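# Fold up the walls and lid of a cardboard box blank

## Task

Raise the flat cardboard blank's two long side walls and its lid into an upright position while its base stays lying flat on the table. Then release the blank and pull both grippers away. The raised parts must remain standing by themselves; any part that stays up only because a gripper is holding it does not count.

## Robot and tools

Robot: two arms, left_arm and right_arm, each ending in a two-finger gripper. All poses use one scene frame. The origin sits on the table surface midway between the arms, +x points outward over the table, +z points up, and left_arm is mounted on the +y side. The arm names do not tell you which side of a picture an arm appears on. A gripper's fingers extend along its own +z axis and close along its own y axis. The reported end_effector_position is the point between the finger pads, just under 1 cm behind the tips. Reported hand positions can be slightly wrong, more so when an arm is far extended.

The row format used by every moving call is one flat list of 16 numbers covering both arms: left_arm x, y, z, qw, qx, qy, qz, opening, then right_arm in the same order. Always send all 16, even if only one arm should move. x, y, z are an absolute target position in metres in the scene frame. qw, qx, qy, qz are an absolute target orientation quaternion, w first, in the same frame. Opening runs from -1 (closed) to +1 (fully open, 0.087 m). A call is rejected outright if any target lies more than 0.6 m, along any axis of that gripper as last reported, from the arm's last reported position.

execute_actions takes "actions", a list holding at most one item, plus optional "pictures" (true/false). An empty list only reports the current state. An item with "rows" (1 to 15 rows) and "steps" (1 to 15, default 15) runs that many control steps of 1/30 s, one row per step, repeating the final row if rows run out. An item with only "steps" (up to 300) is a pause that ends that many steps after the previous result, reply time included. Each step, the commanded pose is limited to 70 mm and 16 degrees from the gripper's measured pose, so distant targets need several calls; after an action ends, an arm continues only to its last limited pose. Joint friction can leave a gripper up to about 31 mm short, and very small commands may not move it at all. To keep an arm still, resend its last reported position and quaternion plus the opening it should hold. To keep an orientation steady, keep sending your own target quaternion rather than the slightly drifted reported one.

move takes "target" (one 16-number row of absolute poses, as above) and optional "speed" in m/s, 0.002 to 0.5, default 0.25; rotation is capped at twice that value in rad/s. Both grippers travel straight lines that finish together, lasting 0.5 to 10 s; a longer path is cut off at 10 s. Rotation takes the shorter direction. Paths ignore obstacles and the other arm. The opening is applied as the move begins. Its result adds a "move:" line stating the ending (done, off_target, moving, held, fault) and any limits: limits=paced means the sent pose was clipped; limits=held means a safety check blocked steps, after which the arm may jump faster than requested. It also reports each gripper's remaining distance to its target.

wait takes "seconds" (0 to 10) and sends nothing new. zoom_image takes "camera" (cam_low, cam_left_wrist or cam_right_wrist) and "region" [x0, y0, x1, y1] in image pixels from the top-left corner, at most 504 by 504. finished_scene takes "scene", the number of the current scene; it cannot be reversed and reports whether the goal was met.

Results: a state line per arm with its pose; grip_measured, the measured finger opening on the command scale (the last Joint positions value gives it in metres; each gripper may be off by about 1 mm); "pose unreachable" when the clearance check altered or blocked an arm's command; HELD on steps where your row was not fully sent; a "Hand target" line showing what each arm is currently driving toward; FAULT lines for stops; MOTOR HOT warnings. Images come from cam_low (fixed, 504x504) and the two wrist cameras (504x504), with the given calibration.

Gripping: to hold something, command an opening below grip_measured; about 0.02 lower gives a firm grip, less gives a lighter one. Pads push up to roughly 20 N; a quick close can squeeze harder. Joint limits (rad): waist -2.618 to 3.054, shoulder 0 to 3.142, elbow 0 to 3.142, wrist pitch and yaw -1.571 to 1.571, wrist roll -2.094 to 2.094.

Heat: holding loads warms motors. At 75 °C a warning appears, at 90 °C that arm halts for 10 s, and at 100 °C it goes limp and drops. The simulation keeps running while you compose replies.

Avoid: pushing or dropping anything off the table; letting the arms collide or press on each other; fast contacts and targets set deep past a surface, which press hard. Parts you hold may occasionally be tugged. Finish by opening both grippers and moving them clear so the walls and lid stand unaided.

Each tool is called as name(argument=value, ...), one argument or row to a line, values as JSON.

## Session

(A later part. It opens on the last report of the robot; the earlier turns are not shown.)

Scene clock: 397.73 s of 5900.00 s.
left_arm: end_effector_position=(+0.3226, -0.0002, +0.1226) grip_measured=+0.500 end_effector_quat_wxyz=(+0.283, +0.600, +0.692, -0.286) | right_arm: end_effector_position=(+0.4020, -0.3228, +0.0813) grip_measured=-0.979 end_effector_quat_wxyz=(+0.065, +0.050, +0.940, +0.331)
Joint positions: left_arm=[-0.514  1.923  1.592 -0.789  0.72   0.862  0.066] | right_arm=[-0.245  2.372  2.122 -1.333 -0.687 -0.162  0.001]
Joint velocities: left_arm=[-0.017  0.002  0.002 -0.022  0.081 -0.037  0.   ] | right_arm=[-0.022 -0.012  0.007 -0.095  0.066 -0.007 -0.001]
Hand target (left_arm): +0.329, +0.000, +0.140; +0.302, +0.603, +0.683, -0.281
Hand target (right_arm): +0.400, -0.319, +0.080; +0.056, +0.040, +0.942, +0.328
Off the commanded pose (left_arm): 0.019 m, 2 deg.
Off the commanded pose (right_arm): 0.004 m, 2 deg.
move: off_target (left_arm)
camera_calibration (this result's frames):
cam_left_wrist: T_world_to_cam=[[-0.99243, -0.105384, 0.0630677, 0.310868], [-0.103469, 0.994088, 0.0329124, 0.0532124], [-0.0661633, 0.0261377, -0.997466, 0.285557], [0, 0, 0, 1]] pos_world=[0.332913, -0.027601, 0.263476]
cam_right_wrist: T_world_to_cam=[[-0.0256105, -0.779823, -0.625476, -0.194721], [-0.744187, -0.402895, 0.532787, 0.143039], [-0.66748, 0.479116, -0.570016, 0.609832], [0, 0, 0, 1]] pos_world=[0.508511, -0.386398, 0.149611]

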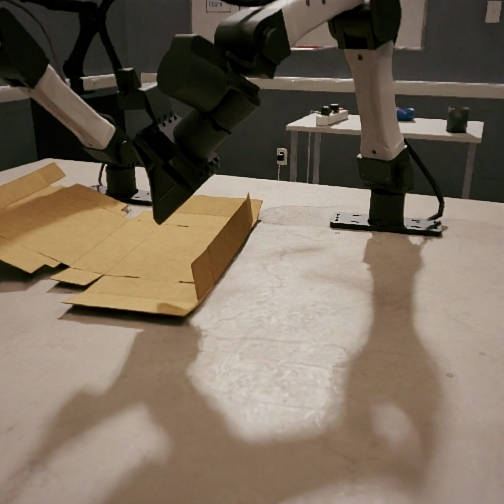

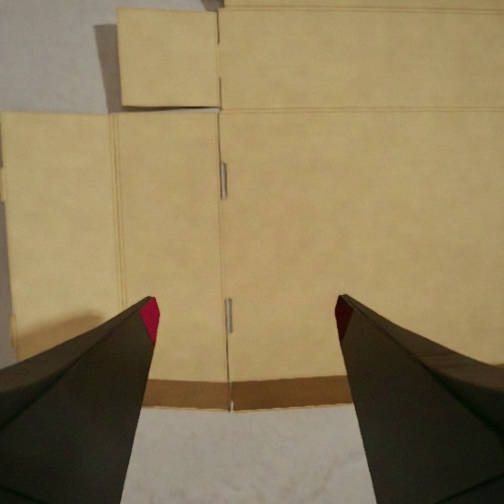

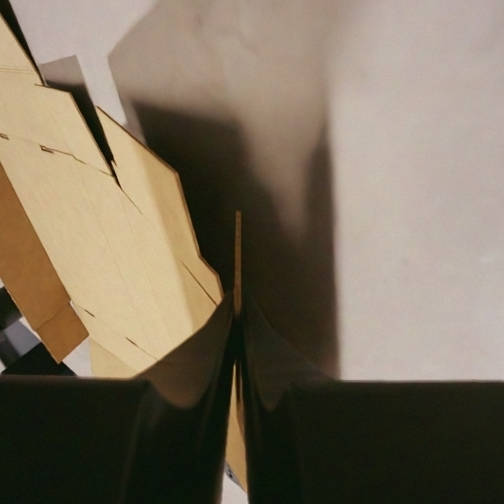

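move(
  target=[0.25,-0.085,0.05,0.3,0.6,0.68,-0.28,0.5, 0.40,-0.32,0.08,0.055,0.039,0.942,0.328,-1],
  speed=0.15,
)

move(
  target=[0.25,-0.085,-0.005,0.3,0.6,0.68,-0.28,0.5, 0.40,-0.32,0.08,0.055,0.039,0.942,0.328,-1],
  speed=0.04,
)

move(
  target=[0.25,-0.085,-0.005,0.3,0.6,0.68,-0.28,0.5, 0.392,-0.26,0.19,0.06,0.03,0.98,0.18,-1],
  speed=0.07,
)

move(
  target=[0.25,-0.085,-0.005,0.3,0.6,0.68,-0.28,0.5, 0.378,-0.13,0.25,0.065,0.018,0.997,-0.014,-1],
  speed=0.07,
)

Scene clock: 409.57 s of 5900.00 s.
left_arm: end_effector_position=(+0.2517, -0.0841, +0.0469) grip_measured=+0.500 end_effector_quat_wxyz=(+0.292, +0.605, +0.684, -0.284) | right_arm: end_effector_position=(+0.4008, -0.3222, +0.0817) grip_measured=-0.979 end_effector_quat_wxyz=(+0.064, +0.047, +0.940, +0.333)
Joint positions: left_arm=[-0.796  1.887  1.194 -0.227  0.575  0.571  0.066] | right_arm=[-0.245  2.373  2.122 -1.34  -0.691 -0.17   0.001]
Joint velocities: left_arm=[ 0.002 -0.012 -0.012 -0.007 -0.022 -0.022 -0.001] | right_arm=[-0.007 -0.012  0.002  0.007 -0.007  0.095  0.   ]
Hand target (left_arm): +0.250, -0.085, +0.050; +0.300, +0.603, +0.683, -0.283
Hand target (right_arm): +0.400, -0.320, +0.080; +0.056, +0.039, +0.942, +0.328
Off the commanded pose (left_arm): 0.004 m, 1 deg.
Off the commanded pose (right_arm): 0.003 m, 1 deg.
After step 90, 7.23 s passed at rest.
move: done
camera_calibration (this result's frames):
cam_left_wrist: T_world_to_cam=[[-0.994467, -0.0954921, 0.043774, 0.238692], [-0.0946396, 0.995287, 0.0211567, 0.130158], [-0.045588, 0.0168969, -0.998817, 0.201712], [0, 0, 0, 1]] pos_world=[0.258885, -0.11016, 0.188271]
cam_right_wrist: T_world_to_cam=[[-0.0216586, -0.777265, -0.628801, -0.194475], [-0.741325, -0.409509, 0.531732, 0.138962], [-0.670796, 0.477663, -0.567337, 0.609611], [0, 0, 0, 1]] pos_world=[0.507728, -0.385441, 0.149678]

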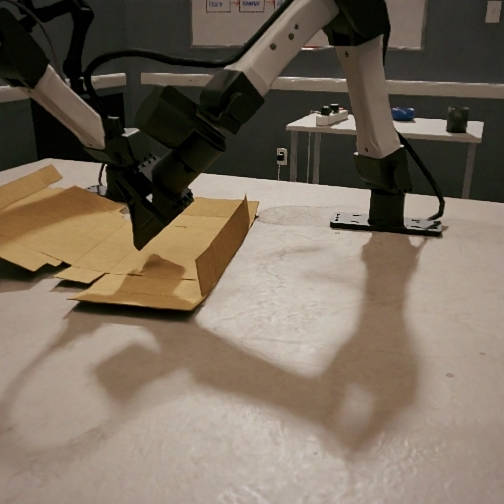

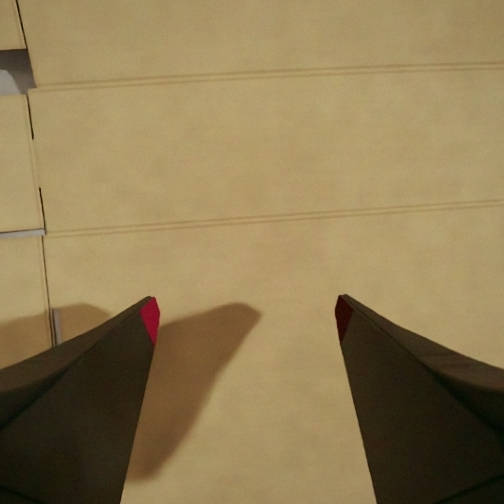

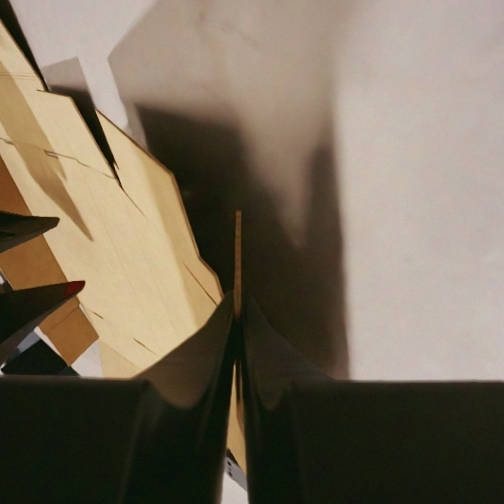

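Scene clock: 411.30 s of 5900.00 s.
left_arm: end_effector_position=(+0.2570, -0.0895, +0.0237) grip_measured=+0.500 end_effector_quat_wxyz=(+0.323, +0.604, +0.670, -0.286) | right_arm: end_effector_position=(+0.4039, -0.3258, +0.0815) grip_measured=-0.979 end_effector_quat_wxyz=(+0.072, +0.040, +0.943, +0.323)
Joint positions: left_arm=[-0.796  1.926  1.101 -0.023  0.58   0.565  0.066] | right_arm=[-0.245  2.373  2.133 -1.333 -0.674 -0.179  0.001]
Joint velocities: left_arm=[ 0.002  0.002 -0.017 -0.037 -0.066  0.022 -0.   ] | right_arm=[ 0.002 -0.007 -0.007 -0.022 -0.022  0.037 -0.001]
Hand target (left_arm): +0.250, -0.085, -0.004; +0.301, +0.603, +0.683, -0.281
Hand target (right_arm): +0.400, -0.320, +0.080; +0.055, +0.039, +0.942, +0.328
Off the commanded pose (left_arm): 0.030 m, 3 deg.
Off the commanded pose (right_arm): 0.007 m, 2 deg.
move: off_target (left_arm)
camera_calibration (this result's frames):
cam_left_wrist: T_world_to_cam=[[-0.995408, -0.0957277, 0.0000588633, 0.245648], [-0.0956809, 0.994901, -0.0318965, 0.138088], [0.00299482, -0.0317557, -0.999491, 0.162023], [0, 0, 0, 1]] pos_world=[0.257247, -0.108723, 0.166331]
cam_right_wrist: T_world_to_cam=[[-0.00406322, -0.791223, -0.611514, -0.210379], [-0.748191, -0.403323, 0.526821, 0.145063], [-0.663471, 0.45967, -0.590348, 0.606335], [0, 0, 0, 1]] pos_world=[0.509966, -0.386663, 0.152877]

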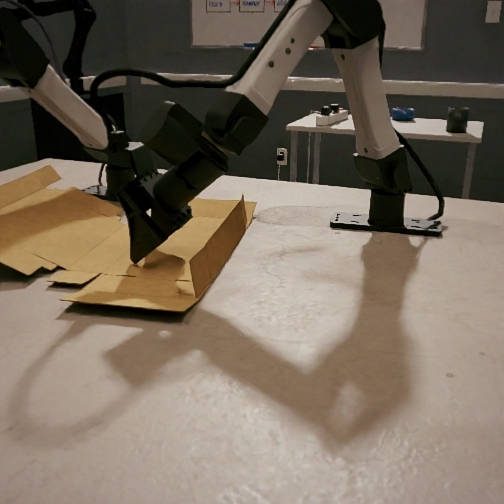

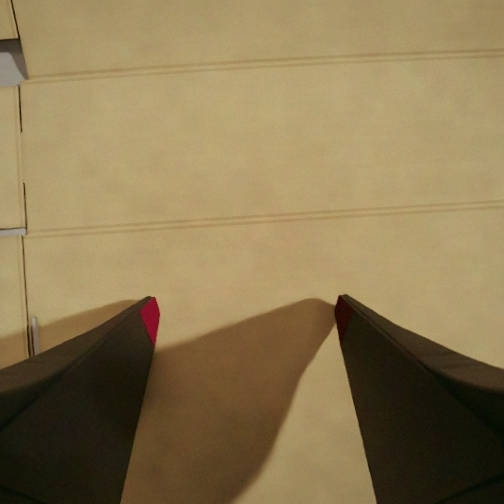

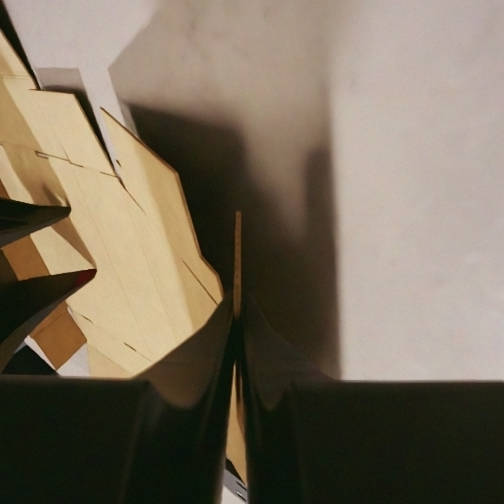

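Scene clock: 413.83 s of 5900.00 s.
left_arm: end_effector_position=(+0.2592, -0.0917, +0.0242) grip_measured=+0.500 end_effector_quat_wxyz=(+0.329, +0.603, +0.668, -0.287) | right_arm: end_effector_position=(+0.3988, -0.2648, +0.1761) grip_measured=-0.979 end_effector_quat_wxyz=(+0.093, +0.035, +0.978, +0.185)
Joint positions: left_arm=[-0.796  1.931  1.101 -0.005  0.581  0.563  0.066] | right_arm=[-0.015  2.264  2.429 -1.539 -0.37   0.075  0.001]
Joint velocities: left_arm=[-0.002 -0.002  0.007 -0.007  0.11   0.022 -0.   ] | right_arm=[ 0.002 -0.002 -0.017  0.022  0.037 -0.022 -0.   ]
Hand target (left_arm): +0.250, -0.084, -0.004; +0.301, +0.603, +0.683, -0.281
Hand target (right_arm): +0.391, -0.260, +0.189; +0.093, +0.036, +0.978, +0.185
Off the commanded pose (left_arm): 0.031 m, 4 deg.
Off the commanded pose (right_arm): 0.016 m, 4 deg.
joint sent to its limit (right arm) — the command would take joint 4 (wrist pitch) past its lower limit, so that joint was sent only as far as its limit.
move: off_target (left_arm, right_arm)
camera_calibration (this result's frames):
cam_left_wrist: T_world_to_cam=[[-0.995359, -0.0959353, -0.00748777, 0.247785], [-0.0955365, 0.994526, -0.0423215, 0.140636], [0.0115069, -0.0414097, -0.999076, 0.159322], [0, 0, 0, 1]] pos_world=[0.258237, -0.109497, 0.166982]
cam_right_wrist: T_world_to_cam=[[-0.00951859, -0.931643, -0.363251, -0.18301], [-0.770666, -0.224638, 0.596332, 0.16008], [-0.637168, 0.285621, -0.715847, 0.596243], [0, 0, 0, 1]] pos_world=[0.501534, -0.304839, 0.264879]

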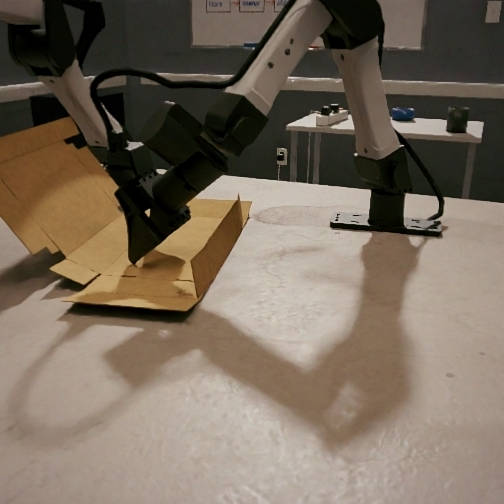

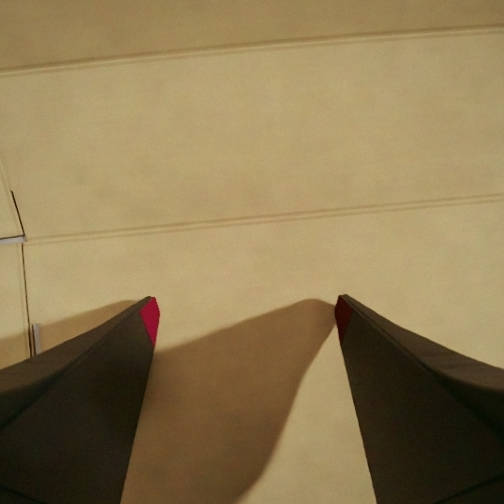

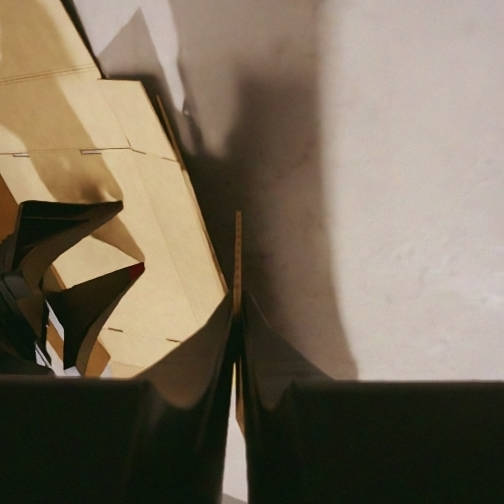

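Scene clock: 417.03 s of 5900.00 s.
left_arm: end_effector_position=(+0.2610, -0.0923, +0.0243) grip_measured=+0.500 end_effector_quat_wxyz=(+0.332, +0.603, +0.667, -0.285) | right_arm: end_effector_position=(+0.3808, -0.1380, +0.2338) grip_measured=-0.979 end_effector_quat_wxyz=(+0.208, +0.010, +0.977, +0.046)
Joint positions: left_arm=[-0.796  1.933  1.101  0.004  0.577  0.562  0.066] | right_arm=[ 0.424  2.226  2.648 -1.571  0.082  0.41   0.001]
Joint velocities: left_arm=[ 0.002 -0.017  0.002  0.022 -0.037  0.066  0.   ] | right_arm=[-0.002 -0.002  0.002  0.022  0.022  0.022  0.002]
Hand target (left_arm): +0.250, -0.084, -0.004; +0.301, +0.603, +0.683, -0.281
Hand target (right_arm): +0.379, -0.132, +0.249; +0.226, +0.016, +0.972, +0.060
Off the commanded pose (left_arm): 0.032 m, 4 deg.
Off the commanded pose (right_arm): 0.018 m, 18 deg; orientation clipped at the last step of the last action.
joint sent to its limit (right arm) — the command would take joint 4 (wrist pitch) past its lower limit, so that joint was sent only as far as its limit.
move: off_target (left_arm, right_arm); limits=paced
camera_calibration (this result's frames):
cam_left_wrist: T_world_to_cam=[[-0.99498, -0.099009, -0.0145358, 0.249343], [-0.0982648, 0.994134, -0.0451769, 0.142194], [0.0189234, -0.0435218, -0.998873, 0.157271], [0, 0, 0, 1]] pos_world=[0.259088, -0.109828, 0.167142]
cam_right_wrist: T_world_to_cam=[[0.0219925, -0.996238, -0.0838249, -0.130322], [-0.892315, -0.0573729, 0.447753, 0.24442], [-0.450878, 0.0649509, -0.890219, 0.529313], [0, 0, 0, 1]] pos_world=[0.459621, -0.150188, 0.350841]

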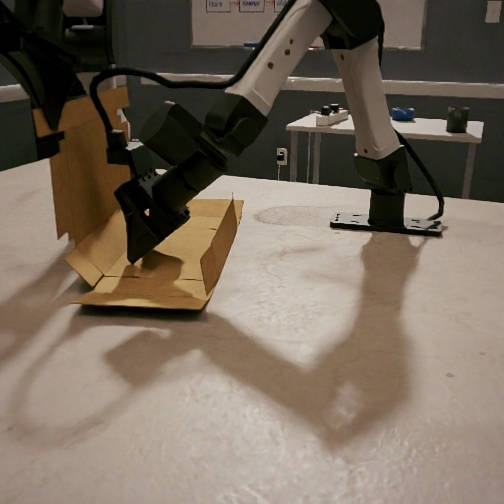

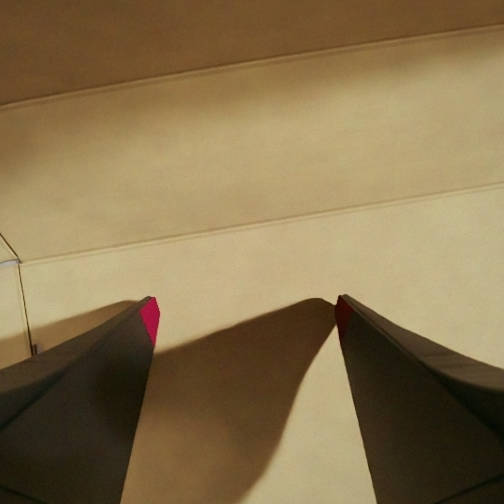

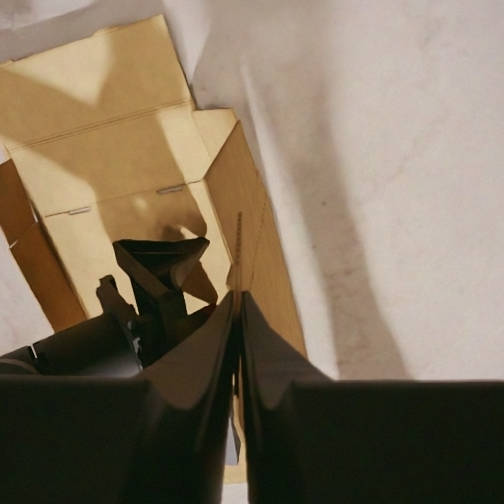

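move(
  target=[0.27,-0.05,0.12,0.3,0.6,0.68,-0.28,-1, 0.39,-0.20,0.20,0.15,0.02,0.97,0.15,-1],
  speed=0.1,
)

move(
  target=[0.44,0.01,0.09,0.3,0.6,0.68,-0.28,-1, 0.39,-0.20,0.20,0.15,0.02,0.97,0.15,-1],
  speed=0.2,
)

Scene clock: 433.17 s of 5900.00 s.
left_arm: end_effector_position=(+0.2632, -0.0493, +0.1040) grip_measured=-1.000 end_effector_quat_wxyz=(+0.286, +0.601, +0.691, -0.282) | right_arm: end_effector_position=(+0.3924, -0.1955, +0.1931) grip_measured=-0.979 end_effector_quat_wxyz=(+0.143, +0.024, +0.978, +0.150)
Joint positions: left_arm=[-0.705  1.788  1.323 -0.517  0.62   0.653  0.   ] | right_arm=[ 0.18   2.123  2.274 -1.376 -0.238  0.252  0.001]
Joint velocities: left_arm=[ 0.007 -0.002 -0.012 -0.037 -0.051  0.022  0.   ] | right_arm=[-0.002  0.007 -0.012 -0.022 -0.037  0.051  0.   ]
Hand target (left_arm): +0.268, -0.049, +0.120; +0.302, +0.603, +0.683, -0.280
Hand target (right_arm): +0.389, -0.199, +0.200; +0.151, +0.020, +0.977, +0.150
Off the commanded pose (left_arm): 0.017 m, 2 deg.
Off the commanded pose (right_arm): 0.009 m, 1 deg.
After step 90, 11.30 s passed at rest.
move: off_target (left_arm)
camera_calibration (this result's frames):
cam_left_wrist: T_world_to_cam=[[-0.992902, -0.106199, 0.0535519, 0.248983], [-0.104498, 0.993956, 0.0336369, 0.0967056], [-0.0568004, 0.0278021, -0.997998, 0.26201], [0, 0, 0, 1]] pos_world=[0.272203, -0.0769637, 0.244899]
cam_right_wrist: T_world_to_cam=[[0.0204273, -0.956037, -0.292532, -0.142563], [-0.827465, -0.180388, 0.531753, 0.203977], [-0.561145, 0.231198, -0.794773, 0.559358], [0, 0, 0, 1]] pos_world=[0.485578, -0.228823, 0.294392]

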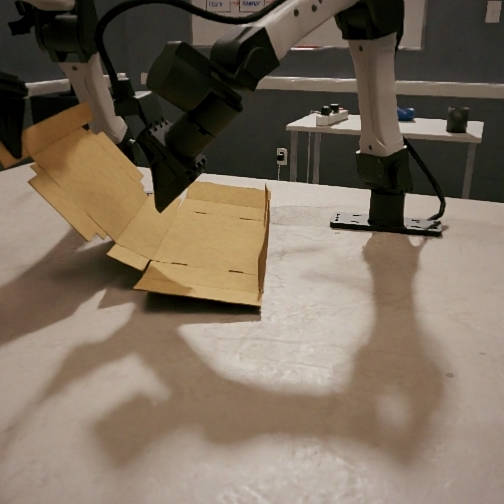

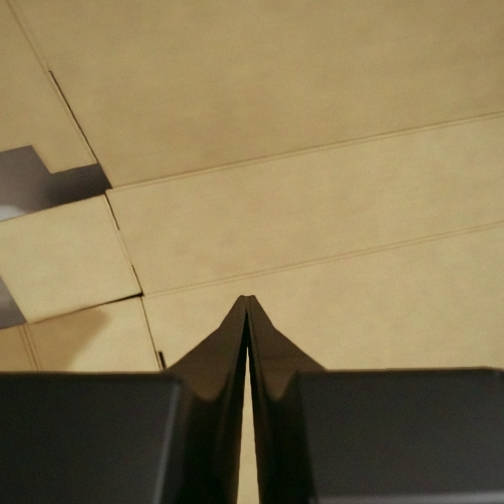

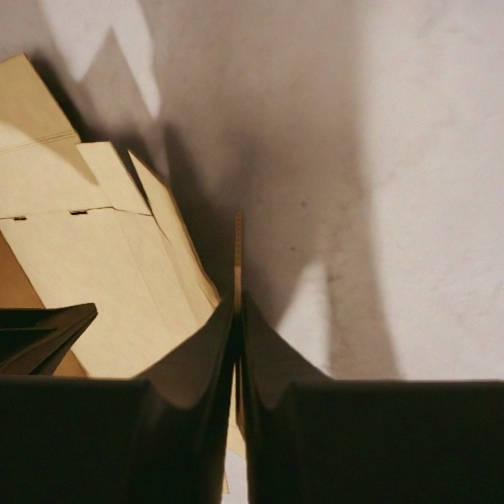

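Scene clock: 434.90 s of 5900.00 s.
left_arm: end_effector_position=(+0.4392, +0.0087, +0.0922) grip_measured=-1.000 end_effector_quat_wxyz=(+0.303, +0.600, +0.687, -0.277) | right_arm: end_effector_position=(+0.3923, -0.1953, +0.1932) grip_measured=-0.979 end_effector_quat_wxyz=(+0.143, +0.022, +0.978, +0.151)
Joint positions: left_arm=[-0.408  2.388  2.2   -0.968  0.76   0.98   0.   ] | right_arm=[ 0.18   2.123  2.274 -1.376 -0.241  0.249  0.001]
Joint velocities: left_arm=[ 0.007 -0.012 -0.022 -0.11   0.022 -0.007  0.   ] | right_arm=[ 0.002  0.007 -0.007 -0.022  0.037  0.007  0.001]
Hand target (left_arm): +0.441, +0.008, +0.092; +0.303, +0.603, +0.683, -0.279
Hand target (right_arm): +0.390, -0.200, +0.200; +0.151, +0.020, +0.977, +0.151
Off the commanded pose (left_arm): 0.003 m, 1 deg.
Off the commanded pose (right_arm): 0.009 m, 1 deg.
move: done
camera_calibration (this result's frames):
cam_left_wrist: T_world_to_cam=[[-0.993163, -0.114407, 0.0232223, 0.433551], [-0.114082, 0.99336, 0.0148766, 0.0637338], [-0.0247701, 0.0121257, -0.99962, 0.244877], [0, 0, 0, 1]] pos_world=[0.443923, -0.0166787, 0.233767]
cam_right_wrist: T_world_to_cam=[[0.0239899, -0.955592, -0.293715, -0.143381], [-0.827097, -0.184002, 0.531088, 0.203178], [-0.561547, 0.23019, -0.794781, 0.559263], [0, 0, 0, 1]] pos_world=[0.48554, -0.228365, 0.294473]

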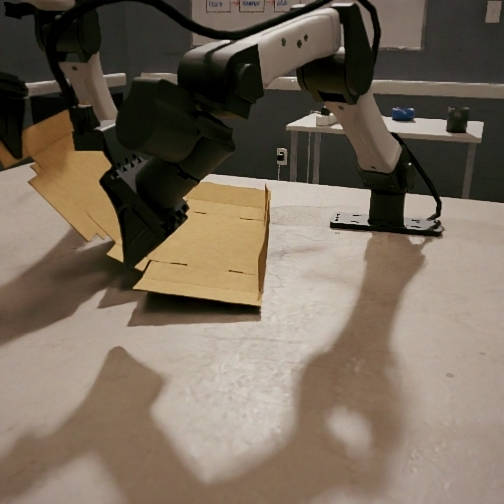

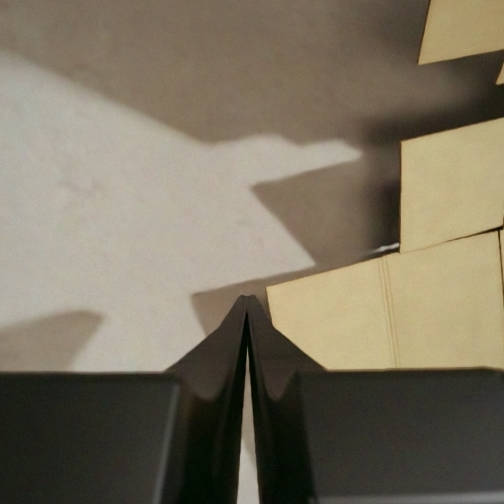

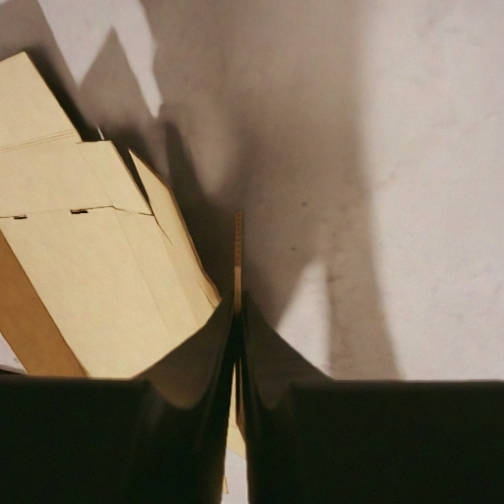

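move(
  target=[0.44,0.01,0.12,0.3,0.6,0.68,-0.28,-1, 0.40,-0.23,0.14,0.15,0.02,0.97,0.15,-1],
  speed=0.08,
)

move(
  target=[0.40,0.05,0.2,0.3,0.6,0.68,-0.28,-1, 0.40,-0.26,0.2,0.15,0.02,0.97,0.15,-0.3],
  speed=0.08,
)

Scene clock: 443.83 s of 5900.00 s.
left_arm: end_effector_position=(+0.4370, +0.0087, +0.1174) grip_measured=-1.000 end_effector_quat_wxyz=(+0.299, +0.601, +0.686, -0.280) | right_arm: end_effector_position=(+0.4021, -0.2247, +0.1341) grip_measured=-0.979 end_effector_quat_wxyz=(+0.142, +0.023, +0.978, +0.154)
Joint positions: left_arm=[-0.408  2.41   2.342 -1.101  0.765  0.987  0.   ] | right_arm=[ 0.105  2.082  1.968 -1.131 -0.272  0.18   0.001]
Joint velocities: left_arm=[-0.002 -0.012  0.007 -0.051  0.022  0.022  0.   ] | right_arm=[ 0.012 -0.002 -0.002  0.022  0.007  0.007  0.   ]
Hand target (left_arm): +0.439, +0.010, +0.120; +0.302, +0.603, +0.683, -0.281
Hand target (right_arm): +0.400, -0.230, +0.140; +0.151, +0.020, +0.977, +0.151
Off the commanded pose (left_arm): 0.004 m, 0 deg.
Off the commanded pose (right_arm): 0.008 m, 1 deg.
After step 90, 4.60 s passed at rest.
move: done
camera_calibration (this result's frames):
cam_left_wrist: T_world_to_cam=[[-0.993627, -0.10801, 0.0322226, 0.429779], [-0.10756, 0.99408, 0.0153846, 0.0602298], [-0.0336935, 0.0118207, -0.999362, 0.273872], [0, 0, 0, 1]] pos_world=[0.442747, -0.0166901, 0.258922]
cam_right_wrist: T_world_to_cam=[[0.0214351, -0.95343, -0.300852, -0.186588], [-0.825731, -0.186538, 0.532326, 0.235939], [-0.563656, 0.237013, -0.791275, 0.526555], [0, 0, 0, 1]] pos_world=[0.495618, -0.258688, 0.234918]

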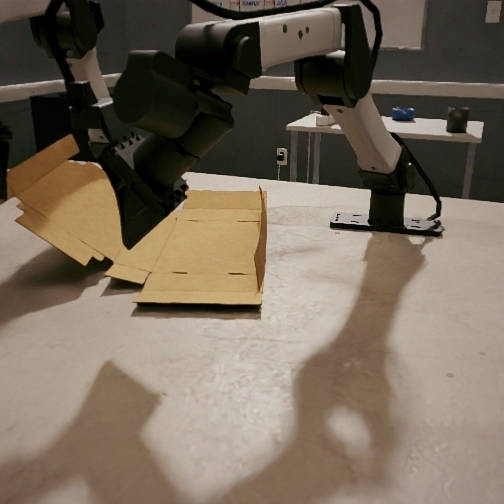

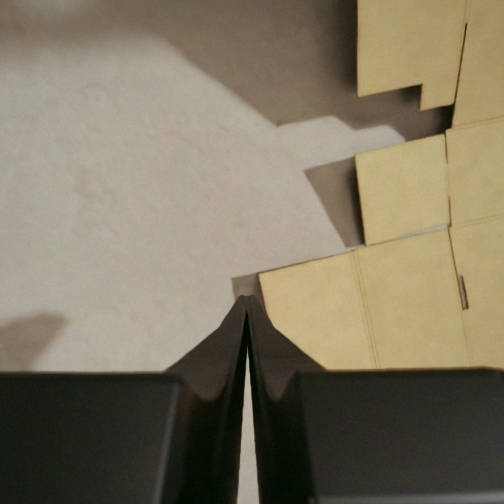

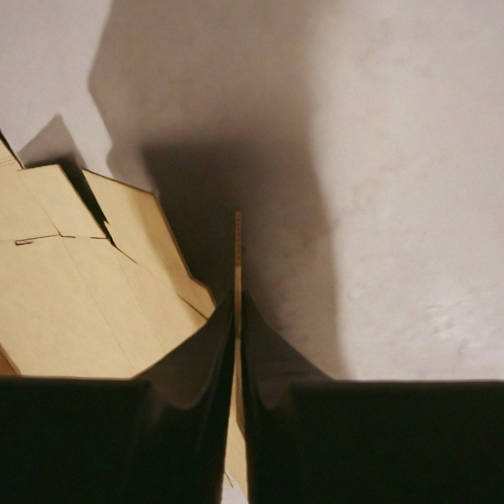

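Scene clock: 445.70 s of 5900.00 s.
left_arm: end_effector_position=(+0.3984, +0.0467, +0.1832) grip_measured=-1.000 end_effector_quat_wxyz=(+0.287, +0.600, +0.690, -0.286) | right_arm: end_effector_position=(+0.3960, -0.2566, +0.1984) grip_measured=-0.300 end_effector_quat_wxyz=(+0.149, +0.021, +0.977, +0.149)
Joint positions: left_arm=[-0.351  2.28   2.397 -1.37   0.786  1.067  0.   ] | right_arm=[ 0.034  2.127  2.306 -1.43  -0.283  0.105  0.031]
Joint velocities: left_arm=[ 0.007  0.012  0.012 -0.066 -0.007  0.007  0.   ] | right_arm=[-0.017 -0.007  0.002 -0.037 -0.051  0.037 -0.001]
Hand target (left_arm): +0.398, +0.051, +0.199; +0.302, +0.603, +0.683, -0.280
Hand target (right_arm): +0.399, -0.260, +0.200; +0.152, +0.020, +0.977, +0.151
Off the commanded pose (left_arm): 0.017 m, 2 deg.
Off the commanded pose (right_arm): 0.005 m, 0 deg.
move: off_target (left_arm)
camera_calibration (this result's frames):
cam_left_wrist: T_world_to_cam=[[-0.992855, -0.104302, 0.0579626, 0.388261], [-0.102952, 0.994351, 0.0258282, 0.0135179], [-0.0603291, 0.0196764, -0.997985, 0.347889], [0, 0, 0, 1]] pos_world=[0.407866, 0.0202098, 0.324334]
cam_right_wrist: T_world_to_cam=[[0.0269404, -0.956819, -0.289433, -0.202914], [-0.833444, -0.181367, 0.521994, 0.197229], [-0.551948, 0.227164, -0.802341, 0.576565], [0, 0, 0, 1]] pos_world=[0.48808, -0.289356, 0.300919]

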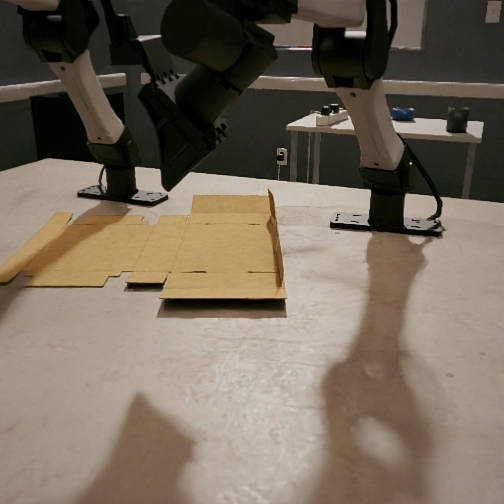

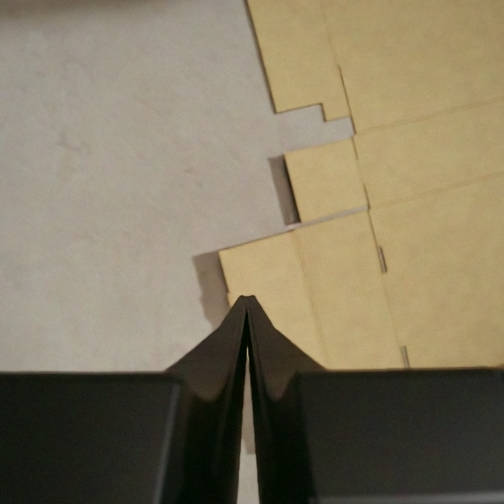

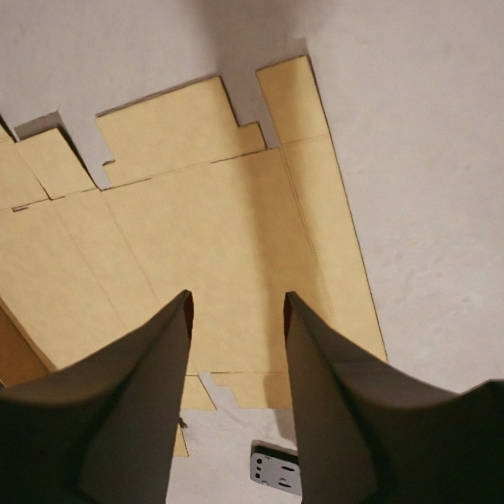

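move(
  target=[0.346,0.097,0.06,0.3,0.6,0.68,-0.28,-1, 0.32,-0.35,0.05,0.055,0.039,0.942,0.328,-0.4],
  speed=0.2,
)

move(
  target=[0.346,0.097,-0.005,0.3,0.6,0.68,-0.28,-1, 0.315,-0.335,0.01,0.055,0.039,0.942,0.328,-0.4],
  speed=0.04,
)

move(
  target=[0.346,0.097,-0.005,0.3,0.6,0.68,-0.28,-1, 0.295,-0.265,0.015,0.055,0.039,0.942,0.328,-0.4],
  speed=0.03,
)

Scene clock: 459.33 s of 5900.00 s.
left_arm: end_effector_position=(+0.3474, +0.0943, +0.0528) grip_measured=-1.000 end_effector_quat_wxyz=(+0.285, +0.600, +0.690, -0.288) | right_arm: end_effector_position=(+0.3211, -0.3486, +0.0523) grip_measured=-0.400 end_effector_quat_wxyz=(+0.054, +0.043, +0.944, +0.323)
Joint positions: left_arm=[-0.262  2.028  1.478 -0.797  0.812  1.192  0.   ] | right_arm=[-0.352  2.138  1.619 -1.174 -0.657 -0.32   0.026]
Joint velocities: left_arm=[ 0.022  0.002 -0.012 -0.007 -0.037 -0.022  0.   ] | right_arm=[ 0.012 -0.007 -0.012  0.037 -0.037 -0.081 -0.001]
Hand target (left_arm): +0.350, +0.097, +0.059; +0.301, +0.603, +0.683, -0.281
Hand target (right_arm): +0.321, -0.348, +0.050; +0.057, +0.040, +0.943, +0.327
Off the commanded pose (left_arm): 0.008 m, 2 deg.
Off the commanded pose (right_arm): 0.003 m, 1 deg.
After step 90, 8.90 s passed at rest.
move: done
camera_calibration (this result's frames):
cam_left_wrist: T_world_to_cam=[[-0.992827, -0.102025, 0.0623357, 0.34967], [-0.100578, 0.994591, 0.0259265, -0.0365975], [-0.0646437, 0.0194709, -0.997718, 0.215283], [0, 0, 0, 1]] pos_world=[0.357397, 0.0678828, 0.193944]
cam_right_wrist: T_world_to_cam=[[-0.0217259, -0.790883, -0.611581, -0.240844], [-0.727402, -0.407157, 0.552367, 0.079934], [-0.685867, 0.456866, -0.566445, 0.54963], [0, 0, 0, 1]] pos_world=[0.429884, -0.409041, 0.119886]

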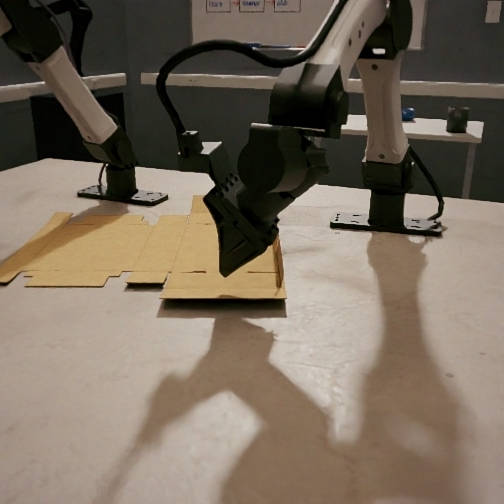

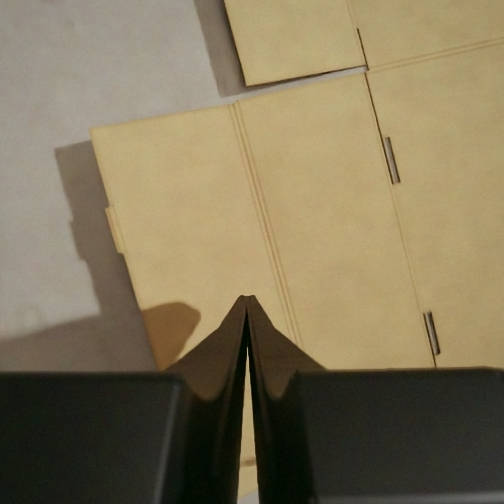

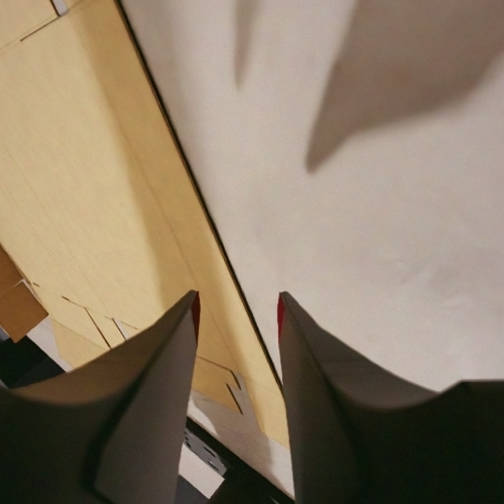

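Scene clock: 461.07 s of 5900.00 s.
left_arm: end_effector_position=(+0.3496, +0.0899, +0.0232) grip_measured=-1.000 end_effector_quat_wxyz=(+0.318, +0.601, +0.673, -0.291) | right_arm: end_effector_position=(+0.3175, -0.3421, +0.0224) grip_measured=-0.400 end_effector_quat_wxyz=(+0.064, +0.038, +0.944, +0.321)
Joint positions: left_arm=[-0.256  2.046  1.349 -0.591  0.858  1.192  0.   ] | right_arm=[-0.34   2.138  1.498 -1.026 -0.661 -0.31   0.026]
Joint velocities: left_arm=[-0.007 -0.017 -0.027 -0.007  0.037 -0.051  0.   ] | right_arm=[ 0.007 -0.022 -0.002 -0.095  0.007 -0.007 -0.001]
Hand target (left_arm): +0.346, +0.097, -0.004; +0.300, +0.603, +0.683, -0.282
Hand target (right_arm): +0.315, -0.335, +0.010; +0.054, +0.039, +0.942, +0.328
Off the commanded pose (left_arm): 0.029 m, 3 deg.
Off the commanded pose (right_arm): 0.014 m, 1 deg.
move: off_target (left_arm, right_arm)
camera_calibration (this result's frames):
cam_left_wrist: T_world_to_cam=[[-0.995359, -0.0949163, 0.0158574, 0.354544], [-0.0953766, 0.994947, -0.0313614, -0.0317196], [-0.0128005, -0.0327283, -0.999382, 0.172571], [0, 0, 0, 1]] pos_world=[0.352082, 0.0708592, 0.165848]
cam_right_wrist: T_world_to_cam=[[-0.0067134, -0.793512, -0.608517, -0.259865], [-0.737267, -0.407186, 0.539107, 0.0999326], [-0.675568, 0.452259, -0.582297, 0.522763], [0, 0, 0, 1]] pos_world=[0.425094, -0.401939, 0.0923962]

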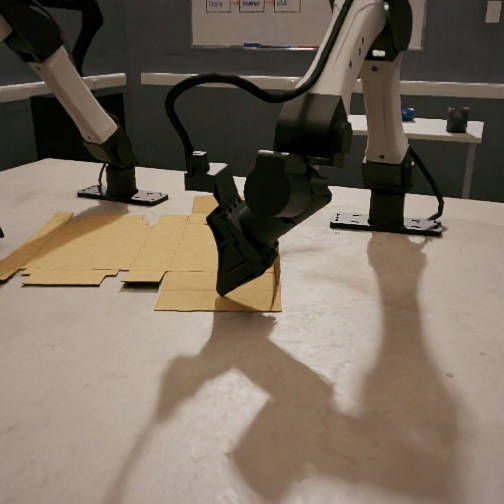

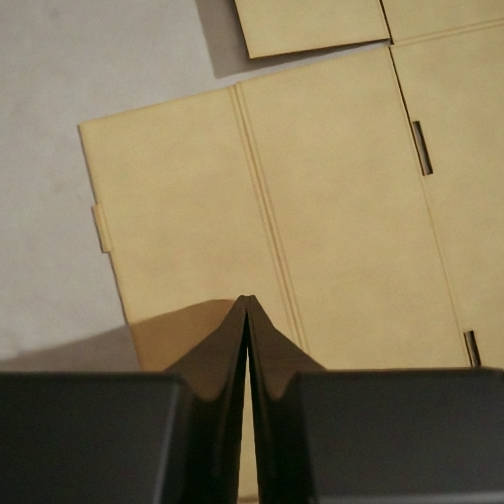

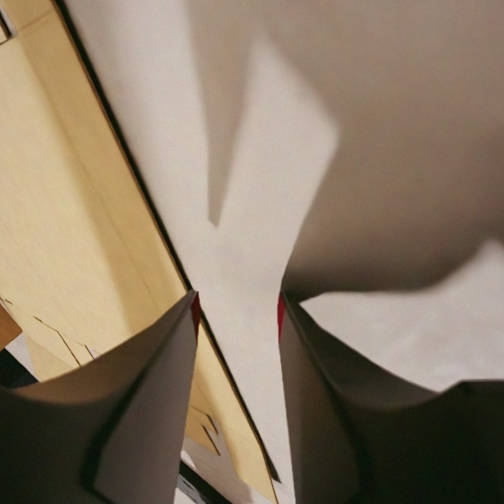

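Scene clock: 464.00 s of 5900.00 s.
left_arm: end_effector_position=(+0.3499, +0.0894, +0.0237) grip_measured=-1.000 end_effector_quat_wxyz=(+0.320, +0.601, +0.672, -0.292) | right_arm: end_effector_position=(+0.3092, -0.2906, +0.0208) grip_measured=-0.400 end_effector_quat_wxyz=(+0.079, +0.042, +0.950, +0.300)
Joint positions: left_arm=[-0.256  2.046  1.349 -0.589  0.861  1.192  0.   ] | right_arm=[-0.202  1.989  1.284 -0.806 -0.628 -0.112  0.026]
Joint velocities: left_arm=[ 0.022 -0.007  0.007 -0.007  0.066  0.022  0.   ] | right_arm=[ 0.002  0.012 -0.007 -0.007  0.022  0.037  0.001]
Hand target (left_arm): +0.345, +0.097, -0.004; +0.300, +0.603, +0.683, -0.282
Hand target (right_arm): +0.295, -0.266, +0.015; +0.053, +0.039, +0.942, +0.328
Off the commanded pose (left_arm): 0.030 m, 3 deg.
Off the commanded pose (right_arm): 0.030 m, 4 deg.
move: off_target (left_arm, right_arm)
camera_calibration (this result's frames):
cam_left_wrist: T_world_to_cam=[[-0.995477, -0.0939053, 0.0143851, 0.354783], [-0.0943598, 0.994919, -0.0350929, -0.0314009], [-0.0110166, -0.0362916, -0.999281, 0.17271], [0, 0, 0, 1]] pos_world=[0.352119, 0.0708253, 0.16638]
cam_right_wrist: T_world_to_cam=[[-0.00730456, -0.820008, -0.572305, -0.228207], [-0.757877, -0.368827, 0.538135, 0.13317], [-0.652357, 0.437668, -0.618771, 0.482247], [0, 0, 0, 1]] pos_world=[0.413857, -0.349078, 0.0961329]

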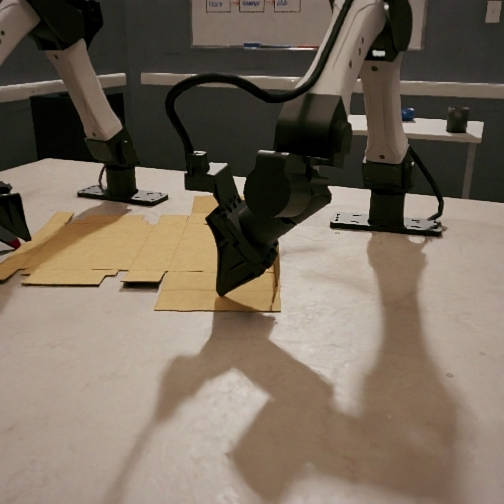

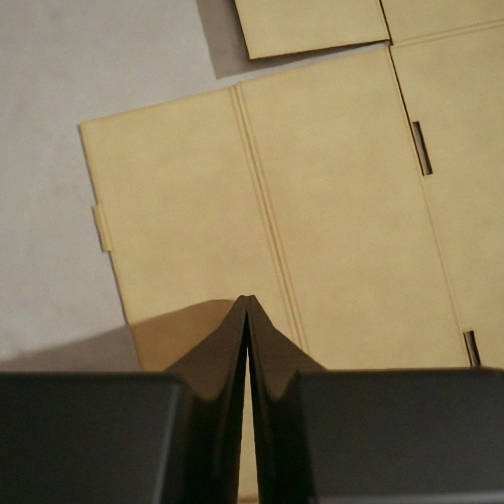

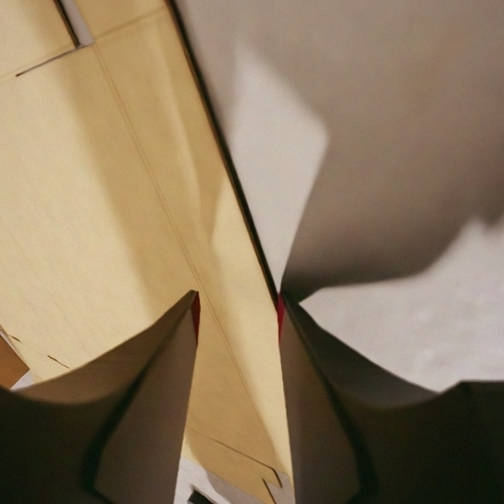

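move(
  target=[0.346,0.097,-0.005,0.3,0.6,0.68,-0.28,-1, 0.44,-0.265,0.02,0.055,0.039,0.942,0.328,-0.4],
  speed=0.06,
)

move(
  target=[0.346,0.097,-0.005,0.3,0.6,0.68,-0.28,-1, 0.42,-0.21,0.015,0.055,0.039,0.942,0.328,-0.4],
  speed=0.03,
)

Scene clock: 472.50 s of 5900.00 s.
left_arm: end_effector_position=(+0.3498, +0.0891, +0.0232) grip_measured=-1.000 end_effector_quat_wxyz=(+0.321, +0.601, +0.671, -0.292) | right_arm: end_effector_position=(+0.4359, -0.2717, +0.0260) grip_measured=-0.400 end_effector_quat_wxyz=(+0.053, +0.045, +0.941, +0.331)
Joint positions: left_arm=[-0.256  2.046  1.346 -0.583  0.863  1.192  0.   ] | right_arm=[-0.122  2.517  2.161 -1.162 -0.681 -0.025  0.026]
Joint velocities: left_arm=[-0.007 -0.017  0.012  0.051 -0.022 -0.022  0.   ] | right_arm=[ 0.002  0.012  0.022 -0.007 -0.037  0.066 -0.   ]
Hand target (left_arm): +0.345, +0.097, -0.004; +0.301, +0.603, +0.683, -0.282
Hand target (right_arm): +0.441, -0.268, +0.022; +0.055, +0.039, +0.942, +0.328
Off the commanded pose (left_arm): 0.030 m, 3 deg.
Off the commanded pose (right_arm): 0.010 m, 1 deg.
After step 90, 2.97 s passed at rest.
move: off_target (left_arm)
camera_calibration (this result's frames):
cam_left_wrist: T_world_to_cam=[[-0.99555, -0.0933416, 0.0129463, 0.354702], [-0.0937653, 0.994895, -0.0373095, -0.031314], [-0.00939767, -0.0383573, -0.99922, 0.171826], [0, 0, 0, 1]] pos_world=[0.351803, 0.0708534, 0.165932]
cam_right_wrist: T_world_to_cam=[[-0.0257287, -0.780348, -0.624816, -0.188703], [-0.726172, -0.414963, 0.548161, 0.206825], [-0.687032, 0.467827, -0.555991, 0.581559], [0, 0, 0, 1]] pos_world=[0.544885, -0.333498, 0.0920638]

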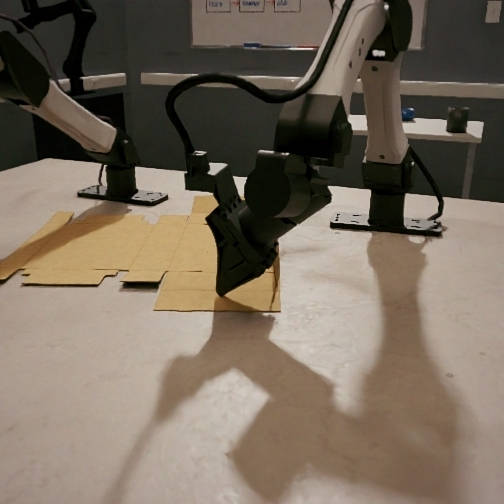

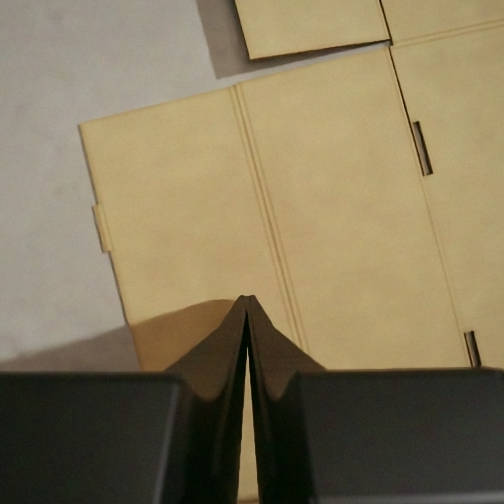

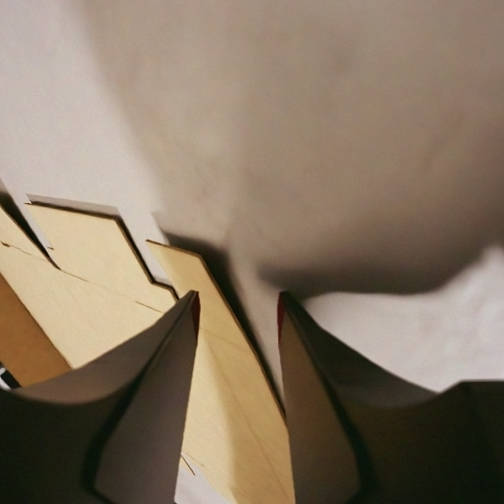

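Scene clock: 474.90 s of 5900.00 s.
left_arm: end_effector_position=(+0.3500, +0.0886, +0.0236) grip_measured=-1.000 end_effector_quat_wxyz=(+0.322, +0.601, +0.670, -0.293) | right_arm: end_effector_position=(+0.4317, -0.2444, +0.0241) grip_measured=-0.400 end_effector_quat_wxyz=(+0.079, +0.050, +0.950, +0.299)
Joint positions: left_arm=[-0.256  2.046  1.346 -0.582  0.866  1.192  0.   ] | right_arm=[-0.05   2.384  1.939 -0.953 -0.608  0.093  0.026]
Joint velocities: left_arm=[-0.002 -0.002  0.002  0.037 -0.066  0.022  0.   ] | right_arm=[-0.012 -0.017  0.002 -0.022  0.007 -0.022 -0.   ]
Hand target (left_arm): +0.345, +0.097, -0.004; +0.301, +0.603, +0.683, -0.282
Hand target (right_arm): +0.420, -0.212, +0.015; +0.052, +0.038, +0.943, +0.327
Off the commanded pose (left_arm): 0.030 m, 3 deg.
Off the commanded pose (right_arm): 0.037 m, 5 deg.
move: off_target (left_arm, right_arm)
camera_calibration (this result's frames):
cam_left_wrist: T_world_to_cam=[[-0.995649, -0.0924402, 0.0117555, 0.354884], [-0.0928455, 0.994853, -0.0405913, -0.0310428], [-0.0079427, -0.0415061, -0.999107, 0.171984], [0, 0, 0, 1]] pos_world=[0.351824, 0.0708269, 0.166398]
cam_right_wrist: T_world_to_cam=[[-0.0240264, -0.819377, -0.572752, -0.180216], [-0.760522, -0.356874, 0.542446, 0.245292], [-0.648868, 0.448623, -0.614579, 0.545087], [0, 0, 0, 1]] pos_world=[0.535909, -0.304665, 0.0987222]

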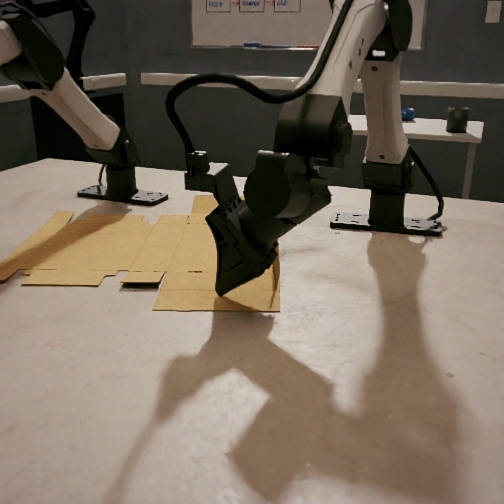

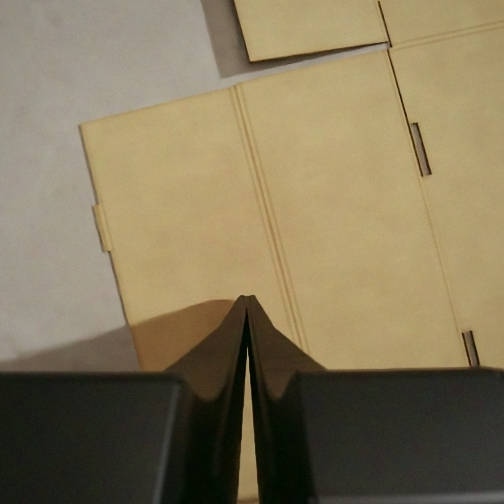

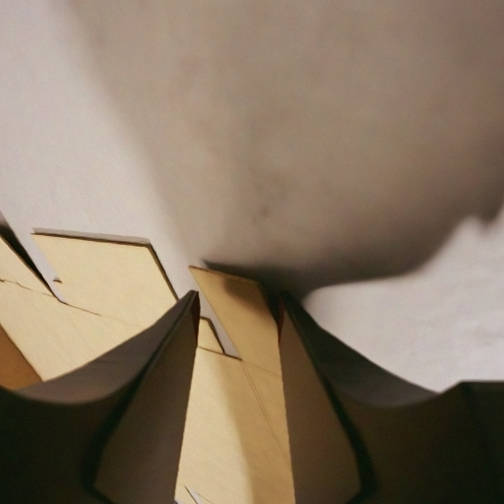

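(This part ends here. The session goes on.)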